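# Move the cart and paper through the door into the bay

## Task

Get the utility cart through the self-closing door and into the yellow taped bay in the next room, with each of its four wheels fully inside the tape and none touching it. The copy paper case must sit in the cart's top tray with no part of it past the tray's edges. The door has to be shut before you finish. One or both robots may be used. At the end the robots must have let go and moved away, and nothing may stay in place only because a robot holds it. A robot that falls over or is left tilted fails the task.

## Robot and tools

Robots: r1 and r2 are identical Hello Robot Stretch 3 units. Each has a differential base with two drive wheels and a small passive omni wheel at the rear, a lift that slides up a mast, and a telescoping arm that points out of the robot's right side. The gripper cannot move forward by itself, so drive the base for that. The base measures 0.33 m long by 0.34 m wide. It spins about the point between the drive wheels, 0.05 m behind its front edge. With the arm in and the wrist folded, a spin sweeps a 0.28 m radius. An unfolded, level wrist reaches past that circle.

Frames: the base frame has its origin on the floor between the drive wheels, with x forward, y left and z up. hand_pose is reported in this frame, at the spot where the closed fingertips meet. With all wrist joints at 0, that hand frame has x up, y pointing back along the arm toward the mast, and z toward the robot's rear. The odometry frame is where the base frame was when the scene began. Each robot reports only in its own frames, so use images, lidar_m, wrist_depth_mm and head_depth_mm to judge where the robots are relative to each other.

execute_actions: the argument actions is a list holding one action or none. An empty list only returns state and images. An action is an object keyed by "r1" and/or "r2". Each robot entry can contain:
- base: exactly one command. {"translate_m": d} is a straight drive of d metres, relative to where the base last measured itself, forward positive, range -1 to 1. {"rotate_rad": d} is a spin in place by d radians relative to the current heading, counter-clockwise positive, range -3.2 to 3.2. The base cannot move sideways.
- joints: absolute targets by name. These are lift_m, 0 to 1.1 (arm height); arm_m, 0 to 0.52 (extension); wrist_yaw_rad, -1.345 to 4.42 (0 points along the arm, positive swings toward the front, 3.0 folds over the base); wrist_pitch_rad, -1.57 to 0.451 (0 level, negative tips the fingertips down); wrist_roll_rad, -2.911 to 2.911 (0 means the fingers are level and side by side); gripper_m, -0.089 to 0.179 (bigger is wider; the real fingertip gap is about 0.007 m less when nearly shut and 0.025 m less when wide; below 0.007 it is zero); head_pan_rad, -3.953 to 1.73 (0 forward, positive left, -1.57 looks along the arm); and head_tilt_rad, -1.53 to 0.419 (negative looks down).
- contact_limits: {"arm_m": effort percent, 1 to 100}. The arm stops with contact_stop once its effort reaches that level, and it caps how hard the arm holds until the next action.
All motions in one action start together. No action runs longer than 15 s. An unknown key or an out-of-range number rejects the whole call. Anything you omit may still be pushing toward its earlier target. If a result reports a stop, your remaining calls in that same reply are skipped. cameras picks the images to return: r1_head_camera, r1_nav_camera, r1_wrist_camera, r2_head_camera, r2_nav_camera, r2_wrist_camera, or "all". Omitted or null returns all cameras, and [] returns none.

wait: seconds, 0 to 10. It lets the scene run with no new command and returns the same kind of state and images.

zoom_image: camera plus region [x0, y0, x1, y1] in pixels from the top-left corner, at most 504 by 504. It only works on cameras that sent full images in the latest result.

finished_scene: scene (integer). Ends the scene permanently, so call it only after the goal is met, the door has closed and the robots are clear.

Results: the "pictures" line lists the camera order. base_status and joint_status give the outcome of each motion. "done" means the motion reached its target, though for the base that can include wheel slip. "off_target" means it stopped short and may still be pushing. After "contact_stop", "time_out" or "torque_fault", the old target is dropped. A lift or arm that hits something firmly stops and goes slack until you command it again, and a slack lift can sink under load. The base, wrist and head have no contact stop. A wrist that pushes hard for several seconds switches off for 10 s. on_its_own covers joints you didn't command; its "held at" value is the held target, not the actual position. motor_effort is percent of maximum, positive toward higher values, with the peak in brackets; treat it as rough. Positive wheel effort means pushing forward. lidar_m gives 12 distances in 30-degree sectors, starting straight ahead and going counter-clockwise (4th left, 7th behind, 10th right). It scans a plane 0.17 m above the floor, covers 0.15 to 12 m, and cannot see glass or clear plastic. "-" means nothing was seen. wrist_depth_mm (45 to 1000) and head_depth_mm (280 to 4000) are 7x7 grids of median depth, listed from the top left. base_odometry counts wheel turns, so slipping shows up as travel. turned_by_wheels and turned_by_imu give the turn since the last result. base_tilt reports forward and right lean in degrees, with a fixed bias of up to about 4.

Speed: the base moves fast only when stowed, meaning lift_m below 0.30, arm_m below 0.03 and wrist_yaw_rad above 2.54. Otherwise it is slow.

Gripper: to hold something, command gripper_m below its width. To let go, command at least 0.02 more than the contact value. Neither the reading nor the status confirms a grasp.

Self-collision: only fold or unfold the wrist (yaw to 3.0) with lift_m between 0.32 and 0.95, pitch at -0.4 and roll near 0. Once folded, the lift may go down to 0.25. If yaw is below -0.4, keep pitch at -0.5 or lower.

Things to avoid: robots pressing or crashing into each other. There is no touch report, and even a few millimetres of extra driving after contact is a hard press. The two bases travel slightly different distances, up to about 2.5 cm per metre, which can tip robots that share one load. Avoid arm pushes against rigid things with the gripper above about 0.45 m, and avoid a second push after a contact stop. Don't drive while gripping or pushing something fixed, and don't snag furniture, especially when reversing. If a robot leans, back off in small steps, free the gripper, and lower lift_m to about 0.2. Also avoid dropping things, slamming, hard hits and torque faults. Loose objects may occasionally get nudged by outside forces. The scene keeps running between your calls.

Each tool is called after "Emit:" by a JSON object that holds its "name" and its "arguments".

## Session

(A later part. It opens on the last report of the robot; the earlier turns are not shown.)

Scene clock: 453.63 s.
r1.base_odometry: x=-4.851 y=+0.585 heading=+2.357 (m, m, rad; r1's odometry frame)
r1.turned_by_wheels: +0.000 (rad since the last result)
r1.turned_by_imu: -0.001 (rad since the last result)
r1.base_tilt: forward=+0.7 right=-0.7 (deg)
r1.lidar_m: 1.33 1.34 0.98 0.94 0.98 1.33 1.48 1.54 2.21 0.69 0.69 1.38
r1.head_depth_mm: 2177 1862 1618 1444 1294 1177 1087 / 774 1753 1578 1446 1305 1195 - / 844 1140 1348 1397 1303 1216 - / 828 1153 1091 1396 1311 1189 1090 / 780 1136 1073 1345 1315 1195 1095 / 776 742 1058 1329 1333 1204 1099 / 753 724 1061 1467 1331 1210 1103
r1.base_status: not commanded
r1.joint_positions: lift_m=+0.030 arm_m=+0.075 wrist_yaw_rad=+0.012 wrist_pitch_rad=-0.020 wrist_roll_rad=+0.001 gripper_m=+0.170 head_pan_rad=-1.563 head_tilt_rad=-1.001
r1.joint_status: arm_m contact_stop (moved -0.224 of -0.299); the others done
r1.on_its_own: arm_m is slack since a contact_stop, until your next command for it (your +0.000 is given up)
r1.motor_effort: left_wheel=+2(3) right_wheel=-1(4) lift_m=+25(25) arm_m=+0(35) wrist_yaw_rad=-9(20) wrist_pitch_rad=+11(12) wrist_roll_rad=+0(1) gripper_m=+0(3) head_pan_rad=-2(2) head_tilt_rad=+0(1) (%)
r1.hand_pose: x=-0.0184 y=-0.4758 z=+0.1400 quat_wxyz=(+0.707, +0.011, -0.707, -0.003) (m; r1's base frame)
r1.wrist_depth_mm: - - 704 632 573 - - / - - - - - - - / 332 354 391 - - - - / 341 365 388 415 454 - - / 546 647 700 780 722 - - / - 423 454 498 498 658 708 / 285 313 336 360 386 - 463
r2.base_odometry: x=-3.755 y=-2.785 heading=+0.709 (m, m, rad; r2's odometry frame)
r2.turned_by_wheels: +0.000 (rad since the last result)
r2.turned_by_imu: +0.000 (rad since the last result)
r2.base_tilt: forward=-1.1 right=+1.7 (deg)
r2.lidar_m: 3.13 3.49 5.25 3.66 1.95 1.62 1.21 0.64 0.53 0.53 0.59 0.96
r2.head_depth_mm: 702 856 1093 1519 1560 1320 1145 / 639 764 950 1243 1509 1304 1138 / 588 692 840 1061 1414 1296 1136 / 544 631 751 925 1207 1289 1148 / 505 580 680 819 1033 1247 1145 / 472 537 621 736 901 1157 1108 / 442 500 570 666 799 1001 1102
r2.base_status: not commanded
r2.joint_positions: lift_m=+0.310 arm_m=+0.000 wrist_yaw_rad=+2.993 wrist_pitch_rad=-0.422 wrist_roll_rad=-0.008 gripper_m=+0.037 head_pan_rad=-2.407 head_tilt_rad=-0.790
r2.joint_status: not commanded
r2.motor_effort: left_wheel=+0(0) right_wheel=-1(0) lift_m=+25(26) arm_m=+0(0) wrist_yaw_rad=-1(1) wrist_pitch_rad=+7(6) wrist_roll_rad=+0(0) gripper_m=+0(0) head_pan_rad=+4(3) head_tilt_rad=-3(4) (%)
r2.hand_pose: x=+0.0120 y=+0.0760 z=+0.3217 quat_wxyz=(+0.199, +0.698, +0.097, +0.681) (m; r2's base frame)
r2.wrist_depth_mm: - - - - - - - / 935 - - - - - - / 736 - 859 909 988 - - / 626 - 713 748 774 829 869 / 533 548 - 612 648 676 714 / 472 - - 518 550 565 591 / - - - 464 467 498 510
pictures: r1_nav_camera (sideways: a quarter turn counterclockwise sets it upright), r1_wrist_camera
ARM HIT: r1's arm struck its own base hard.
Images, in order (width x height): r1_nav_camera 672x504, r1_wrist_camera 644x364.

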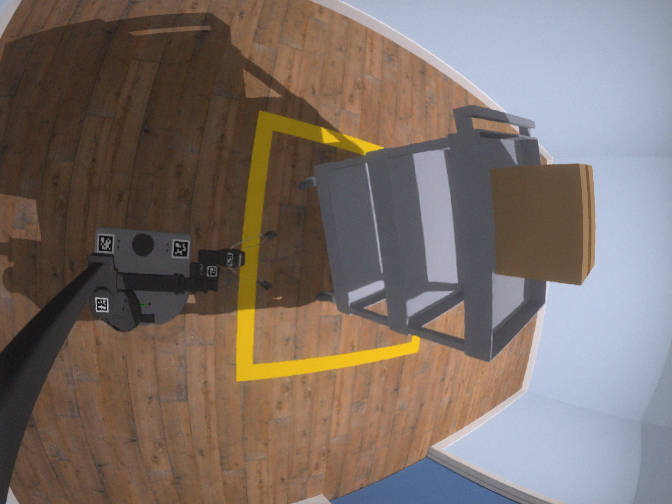

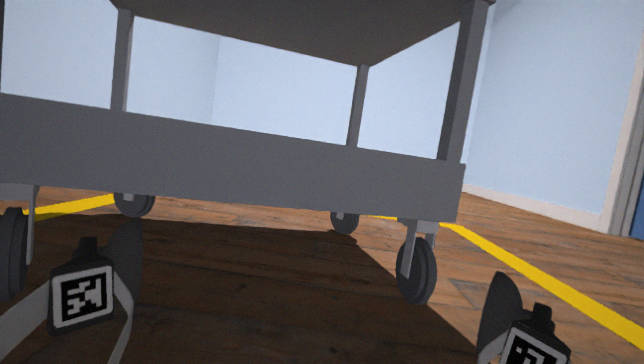

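Emit:
{"name": "execute_actions", "arguments": {"actions": [{"r1":{"base":{"translate_m":0.27},"joints":{"arm_m":0.1,"lift_m":0.1}}}], "cameras": []}}

Emit:
{"name": "execute_actions", "arguments": {"actions": [{"r1":{"joints":{"arm_m":0.31}}}], "cameras": []}}

Emit:
{"name": "execute_actions", "arguments": {"actions": [{"r1":{"joints":{"arm_m":0.1,"lift_m":0.03}}}], "cameras": ["r1_nav_camera","r1_wrist_camera"]}}

Scene clock: 464.10 s.
r1.base_odometry: x=-5.042 y=+0.776 heading=+2.358 (m, m, rad; r1's odometry frame)
r1.turned_by_wheels: +0.000 (rad since the last result)
r1.turned_by_imu: -0.001 (rad since the last result)
r1.base_tilt: forward=+0.7 right=-0.7 (deg)
r1.lidar_m: 1.06 1.10 0.98 0.94 0.98 1.33 1.75 1.82 0.73 0.62 1.50 1.10
r1.head_depth_mm: 813 1129 1253 1395 1293 1173 1089 / 783 1119 1076 1392 1303 1197 - / 775 739 1060 1346 1309 - - / 758 722 1048 1312 1317 1192 1087 / 816 701 1101 1453 1323 1194 1089 / 882 1815 1671 1480 1325 1198 1094 / 2227 1939 1680 1485 1334 1204 1098
r1.base_status: done
r1.joint_positions: lift_m=+0.100 arm_m=+0.100 wrist_yaw_rad=+0.002 wrist_pitch_rad=-0.020 wrist_roll_rad=+0.001 gripper_m=+0.170 head_pan_rad=-1.563 head_tilt_rad=-1.001
r1.joint_status: all done
r1.motor_effort: left_wheel=+2(4) right_wheel=-1(4) lift_m=+44(46) arm_m=+6(6) wrist_yaw_rad=-2(9) wrist_pitch_rad=+11(11) wrist_roll_rad=-1(0) gripper_m=+0(0) head_pan_rad=-3(4) head_tilt_rad=+1(1) (%)
r1.hand_pose: x=-0.0208 y=-0.5003 z=+0.2092 quat_wxyz=(+0.707, +0.008, -0.707, -0.006) (m; r1's base frame)
r1.wrist_depth_mm: - - 539 454 408 373 383 / - - - - 660 568 498 / - - - - - - - / - - 745 802 888 - - / 752 856 291 315 349 393 453 / 541 566 298 325 355 396 443 / 376 416 339 480 516 - 465
r2.base_odometry: x=-3.755 y=-2.785 heading=+0.709 (m, m, rad; r2's odometry frame)
r2.turned_by_wheels: +0.000 (rad since the last result)
r2.turned_by_imu: +0.001 (rad since the last result)
r2.base_tilt: forward=-1.0 right=+1.7 (deg)
r2.lidar_m: 3.12 3.49 5.28 3.66 1.95 1.62 1.21 0.64 0.53 0.53 0.59 0.96
r2.head_depth_mm: 706 854 1091 1498 1567 1313 1143 / 641 765 948 1244 1517 1308 1134 / 587 691 840 1062 1428 1302 1133 / 543 631 750 926 1202 1292 1144 / 506 580 678 819 1033 1242 1139 / 472 536 620 733 900 1155 1112 / 442 499 572 668 799 1004 1098
r2.base_status: not commanded
r2.joint_positions: lift_m=+0.310 arm_m=+0.000 wrist_yaw_rad=+2.993 wrist_pitch_rad=-0.422 wrist_roll_rad=-0.008 gripper_m=+0.037 head_pan_rad=-2.407 head_tilt_rad=-0.790
r2.joint_status: not commanded
r2.motor_effort: left_wheel=-1(0) right_wheel=-1(1) lift_m=+26(26) arm_m=+0(0) wrist_yaw_rad=-2(2) wrist_pitch_rad=+6(6) wrist_roll_rad=+0(0) gripper_m=+0(0) head_pan_rad=+4(5) head_tilt_rad=-4(3) (%)
r2.hand_pose: x=+0.0120 y=+0.0760 z=+0.3217 quat_wxyz=(+0.199, +0.698, +0.097, +0.681) (m; r2's base frame)
r2.wrist_depth_mm: - - - - - - - / 941 - - - - - - / 750 - 861 920 - - - / 638 - 711 741 774 823 884 / 535 545 - 610 643 671 708 / 475 - - 520 548 561 600 / - - - 463 471 493 510
pictures: none
No camera images: the call's "cameras" was empty. Leave "cameras" out to get every camera's image.

Scene clock: 467.07 s.
r1.base_odometry: x=-5.042 y=+0.776 heading=+2.358 (m, m, rad; r1's odometry frame)
r1.turned_by_wheels: +0.000 (rad since the last result)
r1.turned_by_imu: -0.001 (rad since the last result)
r1.base_tilt: forward=+0.6 right=-0.7 (deg)
r1.lidar_m: 1.06 1.10 0.98 0.94 0.98 1.33 1.75 1.82 0.83 0.71 1.50 1.10
r1.head_depth_mm: 809 1151 1391 1438 1295 1179 1091 / 791 1183 1394 1432 1295 1200 - / 806 1170 1377 1410 1291 1200 - / 803 1153 1103 1358 1311 1205 1090 / 816 829 1100 1447 1322 1195 1092 / 883 1803 1672 1479 1323 1207 1096 / 2223 1941 1684 1487 1333 1207 1099
r1.base_status: not commanded
r1.joint_positions: lift_m=+0.100 arm_m=+0.310 wrist_yaw_rad=+0.004 wrist_pitch_rad=-0.022 wrist_roll_rad=+0.004 gripper_m=+0.170 head_pan_rad=-1.563 head_tilt_rad=-1.000
r1.joint_status: all done
r1.motor_effort: left_wheel=+2(15) right_wheel=-2(35) lift_m=+44(45) arm_m=+6(24) wrist_yaw_rad=-3(72) wrist_pitch_rad=+12(14) wrist_roll_rad=-2(1) gripper_m=+0(5) head_pan_rad=-2(2) head_tilt_rad=+0(0) (%)
r1.hand_pose: x=-0.0205 y=-0.7102 z=+0.2086 quat_wxyz=(+0.706, +0.009, -0.708, -0.007) (m; r1's base frame)
r1.wrist_depth_mm: 155 - 511 460 415 377 346 / 158 - - - 668 584 - / 162 - - - - - - / 165 430 617 686 - - - / 162 217 189 487 571 568 478 / - 176 187 202 220 239 269 / 168 177 191 206 225 - 281
r2.base_odometry: x=-3.755 y=-2.785 heading=+0.709 (m, m, rad; r2's odometry frame)
r2.turned_by_wheels: +0.000 (rad since the last result)
r2.turned_by_imu: +0.001 (rad since the last result)
r2.base_tilt: forward=-1.0 right=+1.7 (deg)
r2.lidar_m: 3.12 3.49 5.27 3.65 1.95 1.62 1.21 0.64 0.53 0.53 0.59 0.96
r2.head_depth_mm: 701 855 1087 1505 1552 1315 1142 / 640 763 944 1241 1501 1305 1143 / 589 691 837 1061 1417 1305 1129 / 543 630 752 921 1202 1286 1146 / 505 579 679 821 1033 1249 1145 / 472 537 620 735 904 1159 1109 / 442 498 571 667 803 1006 1099
r2.base_status: not commanded
r2.joint_positions: lift_m=+0.310 arm_m=+0.000 wrist_yaw_rad=+2.993 wrist_pitch_rad=-0.422 wrist_roll_rad=-0.008 gripper_m=+0.037 head_pan_rad=-2.407 head_tilt_rad=-0.790
r2.joint_status: not commanded
r2.motor_effort: left_wheel=+0(0) right_wheel=-1(0) lift_m=+25(26) arm_m=+1(0) wrist_yaw_rad=-2(1) wrist_pitch_rad=+6(6) wrist_roll_rad=+0(0) gripper_m=+1(0) head_pan_rad=+3(3) head_tilt_rad=-3(4) (%)
r2.hand_pose: x=+0.0120 y=+0.0760 z=+0.3217 quat_wxyz=(+0.199, +0.698, +0.097, +0.681) (m; r2's base frame)
r2.wrist_depth_mm: - - - - - - - / 946 - - - - - - / 736 - 848 929 967 - - / 632 - 711 744 782 836 883 / 538 544 - 606 645 675 711 / 473 - - 511 555 574 598 / - - - 461 469 488 508
pictures: none
No camera images: the call's "cameras" was empty. Leave "cameras" out to get every camera's image.

Scene clock: 469.83 s.
r1.base_odometry: x=-5.042 y=+0.776 heading=+2.358 (m, m, rad; r1's odometry frame)
r1.turned_by_wheels: +0.000 (rad since the last result)
r1.turned_by_imu: -0.001 (rad since the last result)
r1.base_tilt: forward=+0.7 right=-0.7 (deg)
r1.lidar_m: 1.06 1.10 0.98 0.94 0.97 1.34 1.75 1.82 0.97 0.71 1.50 1.09
r1.head_depth_mm: 807 1153 1391 1431 1295 1179 1085 / 790 1188 1386 1430 1301 1196 - / 807 1172 1374 1418 1304 - - / 803 1149 1102 1392 1319 1195 1091 / 814 834 1095 1443 1315 1204 1095 / 883 1802 1680 1473 1324 1202 1098 / 2215 1928 1685 1484 1330 1208 1105
r1.base_status: not commanded
r1.joint_positions: lift_m=+0.030 arm_m=+0.100 wrist_yaw_rad=+0.002 wrist_pitch_rad=-0.022 wrist_roll_rad=+0.003 gripper_m=+0.170 head_pan_rad=-1.563 head_tilt_rad=-1.000
r1.joint_status: all done
r1.motor_effort: left_wheel=+2(2) right_wheel=-2(1) lift_m=+25(40) arm_m=-6(6) wrist_yaw_rad=-1(3) wrist_pitch_rad=+12(12) wrist_roll_rad=-2(1) gripper_m=+0(1) head_pan_rad=-2(3) head_tilt_rad=+1(1) (%)
r1.hand_pose: x=-0.0210 y=-0.5010 z=+0.1393 quat_wxyz=(+0.706, +0.009, -0.708, -0.007) (m; r1's base frame)
r1.wrist_depth_mm: - - 686 646 576 527 505 / - - - - 908 - - / - - 374 - - - - / - - 376 403 439 490 - / 562 640 654 767 831 544 - / 402 421 430 493 542 545 665 / 283 312 332 356 383 - 457
r2.base_odometry: x=-3.755 y=-2.785 heading=+0.709 (m, m, rad; r2's odometry frame)
r2.turned_by_wheels: +0.000 (rad since the last result)
r2.turned_by_imu: +0.000 (rad since the last result)
r2.base_tilt: forward=-1.0 right=+1.8 (deg)
r2.lidar_m: 3.12 3.50 5.27 3.67 1.94 1.62 1.21 0.64 0.53 0.53 0.59 0.96
r2.head_depth_mm: 705 860 1092 1505 1558 1320 1143 / 642 765 943 1247 1502 1312 1132 / 590 691 837 1061 1417 1299 1128 / 543 630 748 923 1206 1288 1141 / 506 580 679 817 1028 1249 1140 / 471 536 620 732 901 1160 1118 / 441 499 569 666 802 1006 1094
r2.base_status: not commanded
r2.joint_positions: lift_m=+0.310 arm_m=+0.000 wrist_yaw_rad=+2.993 wrist_pitch_rad=-0.422 wrist_roll_rad=-0.008 gripper_m=+0.037 head_pan_rad=-2.407 head_tilt_rad=-0.790
r2.joint_status: not commanded
r2.motor_effort: left_wheel=+0(0) right_wheel=+0(1) lift_m=+25(26) arm_m=+0(0) wrist_yaw_rad=-1(2) wrist_pitch_rad=+6(7) wrist_roll_rad=+0(0) gripper_m=+0(0) head_pan_rad=+4(4) head_tilt_rad=-4(3) (%)
r2.hand_pose: x=+0.0120 y=+0.0760 z=+0.3217 quat_wxyz=(+0.199, +0.698, +0.097, +0.681) (m; r2's base frame)
r2.wrist_depth_mm: - - - - - - - / 944 - - - - - - / 745 - 873 938 974 - - / 632 - 706 747 775 835 895 / 536 551 - 603 648 666 713 / 474 - - 517 552 565 587 / - - - 460 470 489 514
pictures: r1_nav_camera (sideways: a quarter turn counterclockwise sets it upright), r1_wrist_camera
Images, in order (width x height): r1_nav_camera 672x504, r1_wrist_camera 644x364.

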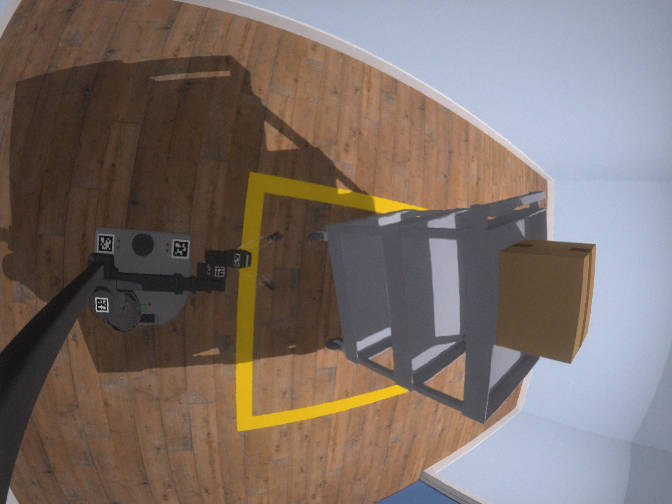

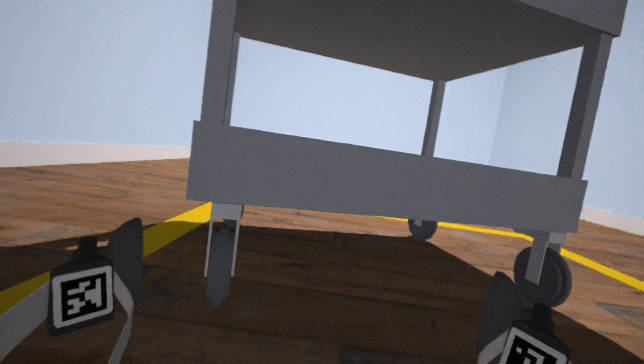

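Emit:
{"name": "execute_actions", "arguments": {"actions": [{"r1":{"base":{"translate_m":0.3},"joints":{"gripper_m":0,"lift_m":0.09}}}], "cameras": []}}

Emit:
{"name": "execute_actions", "arguments": {"actions": [{"r1":{"joints":{"arm_m":0.52}}}], "cameras": []}}

Emit:
{"name": "execute_actions", "arguments": {"actions": [{"r1":{"base":{"translate_m":-0.24}}}], "cameras": []}}

Emit:
{"name": "execute_actions", "arguments": {"actions": [{"r1":{"base":{"translate_m":0.1},"joints":{"arm_m":0.15,"lift_m":0.03,"wrist_yaw_rad":-0.2}}}], "cameras": ["r1_nav_camera","r1_wrist_camera"]}}

Scene clock: 488.17 s.
r1.base_odometry: x=-5.254 y=+0.988 heading=+2.358 (m, m, rad; r1's odometry frame)
r1.turned_by_wheels: +0.000 (rad since the last result)
r1.turned_by_imu: -0.001 (rad since the last result)
r1.base_tilt: forward=+0.7 right=-0.7 (deg)
r1.lidar_m: 0.76 0.78 0.98 0.94 0.98 1.34 2.05 2.12 0.73 0.72 1.08 0.79
r1.head_depth_mm: 799 1131 1360 1394 1299 1176 1085 / 797 871 1071 1387 1303 1195 - / 792 1188 1430 1432 1308 - - / 2173 1856 1653 1468 1318 1196 1090 / 2243 1916 1667 1472 1319 1195 1096 / 2268 1928 1678 1477 1324 1203 1098 / 2151 1937 1681 1489 1338 1211 1104
r1.base_status: done
r1.joint_positions: lift_m=+0.090 arm_m=+0.100 wrist_yaw_rad=+0.002 wrist_pitch_rad=-0.022 wrist_roll_rad=+0.003 gripper_m=+0.000 head_pan_rad=-1.563 head_tilt_rad=-1.000
r1.joint_status: all done
r1.motor_effort: left_wheel=+2(5) right_wheel=-1(5) lift_m=+44(47) arm_m=-5(6) wrist_yaw_rad=-1(1) wrist_pitch_rad=+12(12) wrist_roll_rad=-1(1) gripper_m=-3(85) head_pan_rad=-2(2) head_tilt_rad=+1(0) (%)
r1.hand_pose: x=-0.0210 y=-0.5010 z=+0.1986 quat_wxyz=(+0.706, +0.009, -0.708, -0.007) (m; r1's base frame)
r1.wrist_depth_mm: 861 - - - 498 363 386 / 881 - - - 707 503 537 / 906 - - - - 932 - / 914 - - - 859 950 - / 701 788 910 - 426 384 435 / 490 533 585 - 623 398 452 / 383 404 411 428 429 517 578
r2.base_odometry: x=-3.755 y=-2.785 heading=+0.709 (m, m, rad; r2's odometry frame)
r2.turned_by_wheels: +0.000 (rad since the last result)
r2.turned_by_imu: +0.001 (rad since the last result)
r2.base_tilt: forward=-1.1 right=+1.7 (deg)
r2.lidar_m: 3.12 3.49 5.26 3.63 1.94 1.62 1.21 0.64 0.53 0.53 0.59 0.96
r2.head_depth_mm: 704 853 1095 1509 1560 1312 1144 / 641 767 950 1242 1509 1310 1136 / 589 694 841 1061 1432 1306 1123 / 545 629 751 923 1208 1291 1141 / 506 582 678 820 1025 1247 1137 / 472 538 619 735 905 1156 1108 / 443 499 570 668 802 1005 1098
r2.base_status: not commanded
r2.joint_positions: lift_m=+0.310 arm_m=+0.000 wrist_yaw_rad=+2.993 wrist_pitch_rad=-0.422 wrist_roll_rad=-0.008 gripper_m=+0.037 head_pan_rad=-2.407 head_tilt_rad=-0.790
r2.joint_status: not commanded
r2.motor_effort: left_wheel=+0(0) right_wheel=+0(0) lift_m=+25(26) arm_m=+0(0) wrist_yaw_rad=-1(2) wrist_pitch_rad=+6(6) wrist_roll_rad=+0(0) gripper_m=+0(0) head_pan_rad=+4(4) head_tilt_rad=-3(4) (%)
r2.hand_pose: x=+0.0120 y=+0.0760 z=+0.3217 quat_wxyz=(+0.199, +0.698, +0.097, +0.681) (m; r2's base frame)
r2.wrist_depth_mm: - - - - - - - / 941 - - - - - - / 740 - 858 924 978 - - / 630 - 708 739 781 832 894 / 536 549 - 601 638 678 708 / 470 - - 521 553 568 595 / - - - 458 466 490 510
pictures: none
No camera images: the call's "cameras" was empty. Leave "cameras" out to get every camera's image.

Scene clock: 492.43 s.
r1.base_odometry: x=-5.254 y=+0.988 heading=+2.358 (m, m, rad; r1's odometry frame)
r1.turned_by_wheels: +0.000 (rad since the last result)
r1.turned_by_imu: -0.001 (rad since the last result)
r1.base_tilt: forward=+0.7 right=-0.7 (deg)
r1.lidar_m: 0.76 0.79 0.98 0.94 0.98 1.33 2.05 2.12 0.73 0.72 1.08 0.79
r1.head_depth_mm: 800 1136 1355 1395 1299 1173 1090 / 796 869 1076 1385 1295 1197 - / 792 1189 1434 1410 1305 1204 - / 2178 1862 1656 1443 1311 1205 1091 / 2239 1910 1666 1472 1316 1199 1095 / 2294 1933 1672 1473 1330 1201 1098 / 2189 1938 1684 1489 1338 1209 1104
r1.base_status: not commanded
r1.joint_positions: lift_m=+0.090 arm_m=+0.518 wrist_yaw_rad=+0.001 wrist_pitch_rad=-0.022 wrist_roll_rad=+0.003 gripper_m=+0.000 head_pan_rad=-1.563 head_tilt_rad=-1.000
r1.joint_status: all done
joint sent to its limit — the command would take r1.arm_m past its upper limit, so that joint was sent only as far as its limit.
r1.motor_effort: left_wheel=+2(2) right_wheel=-1(1) lift_m=+44(44) arm_m=+6(7) wrist_yaw_rad=-1(2) wrist_pitch_rad=+12(12) wrist_roll_rad=-2(1) gripper_m=-2(3) head_pan_rad=-3(2) head_tilt_rad=+0(0) (%)
r1.hand_pose: x=-0.0211 y=-0.9185 z=+0.1986 quat_wxyz=(+0.706, +0.009, -0.708, -0.008) (m; r1's base frame)
r1.wrist_depth_mm: 853 - - - - 400 365 / 873 - - - - - - / 906 - - - - - - / 917 - - - - - - / 698 774 897 583 269 448 507 / 493 533 581 - 208 156 385 / 379 401 408 425 191 139 112
r2.base_odometry: x=-3.755 y=-2.785 heading=+0.709 (m, m, rad; r2's odometry frame)
r2.turned_by_wheels: +0.000 (rad since the last result)
r2.turned_by_imu: +0.001 (rad since the last result)
r2.base_tilt: forward=-1.1 right=+1.7 (deg)
r2.lidar_m: 3.12 3.51 5.27 3.65 1.95 1.62 1.21 0.64 0.53 0.53 0.60 0.96
r2.head_depth_mm: 703 859 1093 1502 1561 1318 1147 / 640 767 951 1243 1505 1311 1136 / 588 692 835 1065 1416 1307 1131 / 543 630 748 925 1209 1288 1145 / 505 579 679 820 1034 1240 1139 / 472 536 621 735 904 1160 1114 / 441 499 569 667 800 1003 1101
r2.base_status: not commanded
r2.joint_positions: lift_m=+0.310 arm_m=+0.000 wrist_yaw_rad=+2.993 wrist_pitch_rad=-0.422 wrist_roll_rad=-0.008 gripper_m=+0.037 head_pan_rad=-2.407 head_tilt_rad=-0.790
r2.joint_status: not commanded
r2.motor_effort: left_wheel=+0(0) right_wheel=+0(0) lift_m=+25(26) arm_m=+0(0) wrist_yaw_rad=-1(1) wrist_pitch_rad=+6(6) wrist_roll_rad=+0(0) gripper_m=+0(0) head_pan_rad=+4(3) head_tilt_rad=-4(3) (%)
r2.hand_pose: x=+0.0120 y=+0.0760 z=+0.3217 quat_wxyz=(+0.199, +0.698, +0.097, +0.681) (m; r2's base frame)
r2.wrist_depth_mm: - - - - - - - / 933 - - - - - - / 735 - 859 912 - - - / 642 - 712 743 770 821 873 / 533 544 - 604 642 672 702 / 476 - - 521 548 568 608 / - - - 459 466 486 517
pictures: none
No camera images: the call's "cameras" was empty. Leave "cameras" out to get every camera's image.

Scene clock: 495.87 s.
r1.base_odometry: x=-5.084 y=+0.819 heading=+2.359 (m, m, rad; r1's odometry frame)
r1.turned_by_wheels: +0.002 (rad since the last result)
r1.turned_by_imu: +0.132 (rad since the last result)
r1.base_tilt: forward=+0.6 right=-0.7 (deg)
r1.lidar_m: 0.98 1.06 0.96 0.95 1.03 1.57 1.83 1.99 0.75 0.69 1.23 0.99
r1.head_depth_mm: 788 1153 1091 1397 1294 1179 1088 / 789 1141 1096 1385 1302 1201 - / 820 825 1064 1372 1311 1204 - / 793 1200 1571 1442 1322 1206 1091 / 2242 1912 1658 1470 1321 1200 1091 / 2259 1930 1670 1478 1330 1203 1095 / 2070 1934 1686 1482 1330 1207 1102
r1.base_status: done
r1.joint_positions: lift_m=+0.090 arm_m=+0.518 wrist_yaw_rad=+0.143 wrist_pitch_rad=-0.024 wrist_roll_rad=+0.003 gripper_m=+0.000 head_pan_rad=-1.564 head_tilt_rad=-1.000
r1.joint_status: not commanded
r1.on_its_own: wrist_yaw_rad is held at +0.098, not at your +0.000, by its stall guard, which is still easing; right_wheel is at rest, and its effort (-41) is outside its rest range (-18 to +18)
r1.motor_effort: left_wheel=+18(29) right_wheel=-41(66) lift_m=+43(44) arm_m=+4(6) wrist_yaw_rad=-36(79) wrist_pitch_rad=+13(14) wrist_roll_rad=-1(1) gripper_m=-4(10) head_pan_rad=-2(1) head_tilt_rad=+0(1) (%)
r1.hand_pose: x=+0.0149 y=-0.9160 z=+0.1981 quat_wxyz=(+0.705, +0.059, -0.705, +0.042) (m; r1's base frame)
r1.wrist_depth_mm: 773 990 - - - - - / 782 - - - - - - / 805 - - - - - - / 829 - - - - - - / 697 778 887 831 383 388 390 / 488 533 590 - 276 335 380 / 374 405 410 414 96 228 248
r2.base_odometry: x=-3.755 y=-2.785 heading=+0.709 (m, m, rad; r2's odometry frame)
r2.turned_by_wheels: +0.000 (rad since the last result)
r2.turned_by_imu: +0.001 (rad since the last result)
r2.base_tilt: forward=-1.2 right=+1.7 (deg)
r2.lidar_m: 3.11 3.50 5.27 3.66 1.95 1.62 1.21 0.64 0.53 0.53 0.59 0.96
r2.head_depth_mm: 703 858 1096 1502 1554 1320 1137 / 640 766 946 1242 1520 1303 1141 / 587 690 838 1061 1420 1304 1136 / 544 633 749 921 1212 1293 1138 / 505 580 680 817 1032 1240 1140 / 471 536 619 735 898 1165 1109 / 442 498 571 666 801 1005 1098
r2.base_status: not commanded
r2.joint_positions: lift_m=+0.310 arm_m=+0.000 wrist_yaw_rad=+2.993 wrist_pitch_rad=-0.422 wrist_roll_rad=-0.008 gripper_m=+0.037 head_pan_rad=-2.407 head_tilt_rad=-0.790
r2.joint_status: not commanded
r2.motor_effort: left_wheel=+0(0) right_wheel=-1(1) lift_m=+25(26) arm_m=+0(0) wrist_yaw_rad=+0(2) wrist_pitch_rad=+6(6) wrist_roll_rad=-1(0) gripper_m=+0(0) head_pan_rad=+5(4) head_tilt_rad=-4(3) (%)
r2.hand_pose: x=+0.0120 y=+0.0760 z=+0.3217 quat_wxyz=(+0.199, +0.698, +0.097, +0.681) (m; r2's base frame)
r2.wrist_depth_mm: - - - - - - - / 940 - - - - - - / 747 - 874 910 991 - - / 624 - 706 737 779 806 889 / 533 550 - 608 643 672 720 / 472 - - 514 548 568 586 / - - - 460 467 494 514
pictures: none
No camera images: the call's "cameras" was empty. Leave "cameras" out to get every camera's image.

Scene clock: 499.77 s.
r1.base_odometry: x=-5.155 y=+0.889 heading=+2.359 (m, m, rad; r1's odometry frame)
r1.turned_by_wheels: +0.000 (rad since the last result)
r1.turned_by_imu: +0.016 (rad since the last result)
r1.base_tilt: forward=+0.7 right=-0.7 (deg)
r1.lidar_m: 0.88 0.96 0.95 0.94 1.02 1.58 1.93 2.10 0.75 2.21 1.09 0.88
r1.head_depth_mm: 785 1130 1087 1384 1291 1175 1084 / 796 826 1023 1382 1304 1195 - / 862 1198 1460 1436 1315 - - / 2221 1906 1657 1453 1317 1199 1091 / 2245 1904 1672 1473 1316 1197 1090 / 2194 1923 1679 1470 1331 1208 1099 / 1813 1840 1685 1492 1338 1207 1102
r1.base_status: done
r1.joint_positions: lift_m=+0.030 arm_m=+0.150 wrist_yaw_rad=-0.198 wrist_pitch_rad=-0.019 wrist_roll_rad=+0.001 gripper_m=+0.000 head_pan_rad=-1.564 head_tilt_rad=-1.000
r1.joint_status: all done
r1.motor_effort: left_wheel=+1(29) right_wheel=+0(52) lift_m=+25(40) arm_m=-6(11) wrist_yaw_rad=-2(77) wrist_pitch_rad=+10(14) wrist_roll_rad=+0(1) gripper_m=-2(9) head_pan_rad=-2(2) head_tilt_rad=+0(1) (%)
r1.hand_pose: x=-0.0719 y=-0.5461 z=+0.1402 quat_wxyz=(+0.703, -0.063, -0.704, -0.077) (m; r1's base frame)
r1.wrist_depth_mm: - - - 692 518 517 473 / - - - - 760 781 728 / - - - - - - - / 955 - - 505 330 376 - / 552 606 715 731 338 396 449 / 385 412 454 - 487 625 642 / 295 314 321 334 373 416 456
r2.base_odometry: x=-3.755 y=-2.785 heading=+0.709 (m, m, rad; r2's odometry frame)
r2.turned_by_wheels: +0.000 (rad since the last result)
r2.turned_by_imu: +0.001 (rad since the last result)
r2.base_tilt: forward=-1.1 right=+1.7 (deg)
r2.lidar_m: 3.13 3.51 5.25 3.64 1.95 1.62 1.21 0.64 0.53 0.53 0.59 0.96
r2.head_depth_mm: 703 861 1090 1507 1560 1312 1143 / 642 764 948 1252 1503 1307 1143 / 588 688 837 1058 1420 1303 1131 / 543 629 751 925 1201 1288 1141 / 505 581 679 818 1033 1242 1140 / 471 536 618 734 903 1160 1112 / 443 498 569 667 797 1000 1100
r2.base_status: not commanded
r2.joint_positions: lift_m=+0.310 arm_m=+0.000 wrist_yaw_rad=+2.993 wrist_pitch_rad=-0.422 wrist_roll_rad=-0.008 gripper_m=+0.037 head_pan_rad=-2.407 head_tilt_rad=-0.790
r2.joint_status: not commanded
r2.motor_effort: left_wheel=+0(0) right_wheel=-1(0) lift_m=+25(26) arm_m=+0(0) wrist_yaw_rad=-1(1) wrist_pitch_rad=+6(6) wrist_roll_rad=+0(0) gripper_m=+0(0) head_pan_rad=+4(4) head_tilt_rad=-3(4) (%)
r2.hand_pose: x=+0.0120 y=+0.0760 z=+0.3217 quat_wxyz=(+0.199, +0.698, +0.097, +0.681) (m; r2's base frame)
r2.wrist_depth_mm: - - - - - - - / 947 - - - - - - / 753 - 859 916 - - - / 632 - 703 744 779 835 888 / 530 552 - 610 638 683 719 / 473 - - 511 548 568 594 / - - - 460 468 492 516
pictures: r1_nav_camera (sideways: a quarter turn counterclockwise sets it upright), r1_wrist_camera
Images, in order (width x height): r1_nav_camera 672x504, r1_wrist_camera 644x364.

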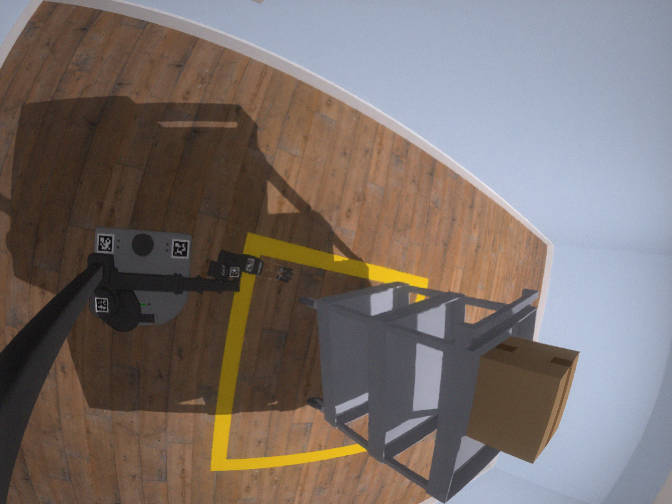

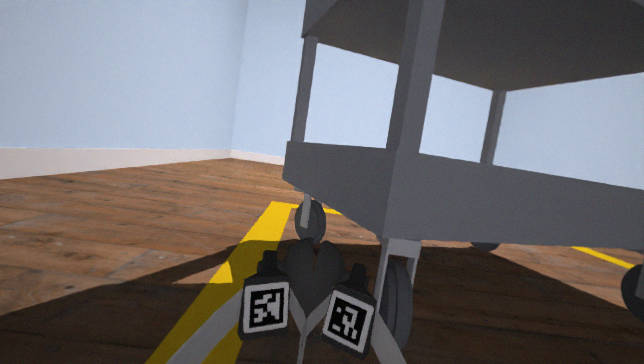

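Inside, narrowly.

Emit:
{"name": "finished_scene", "arguments": {"scene": 1}}

The scene is finished: the task was done.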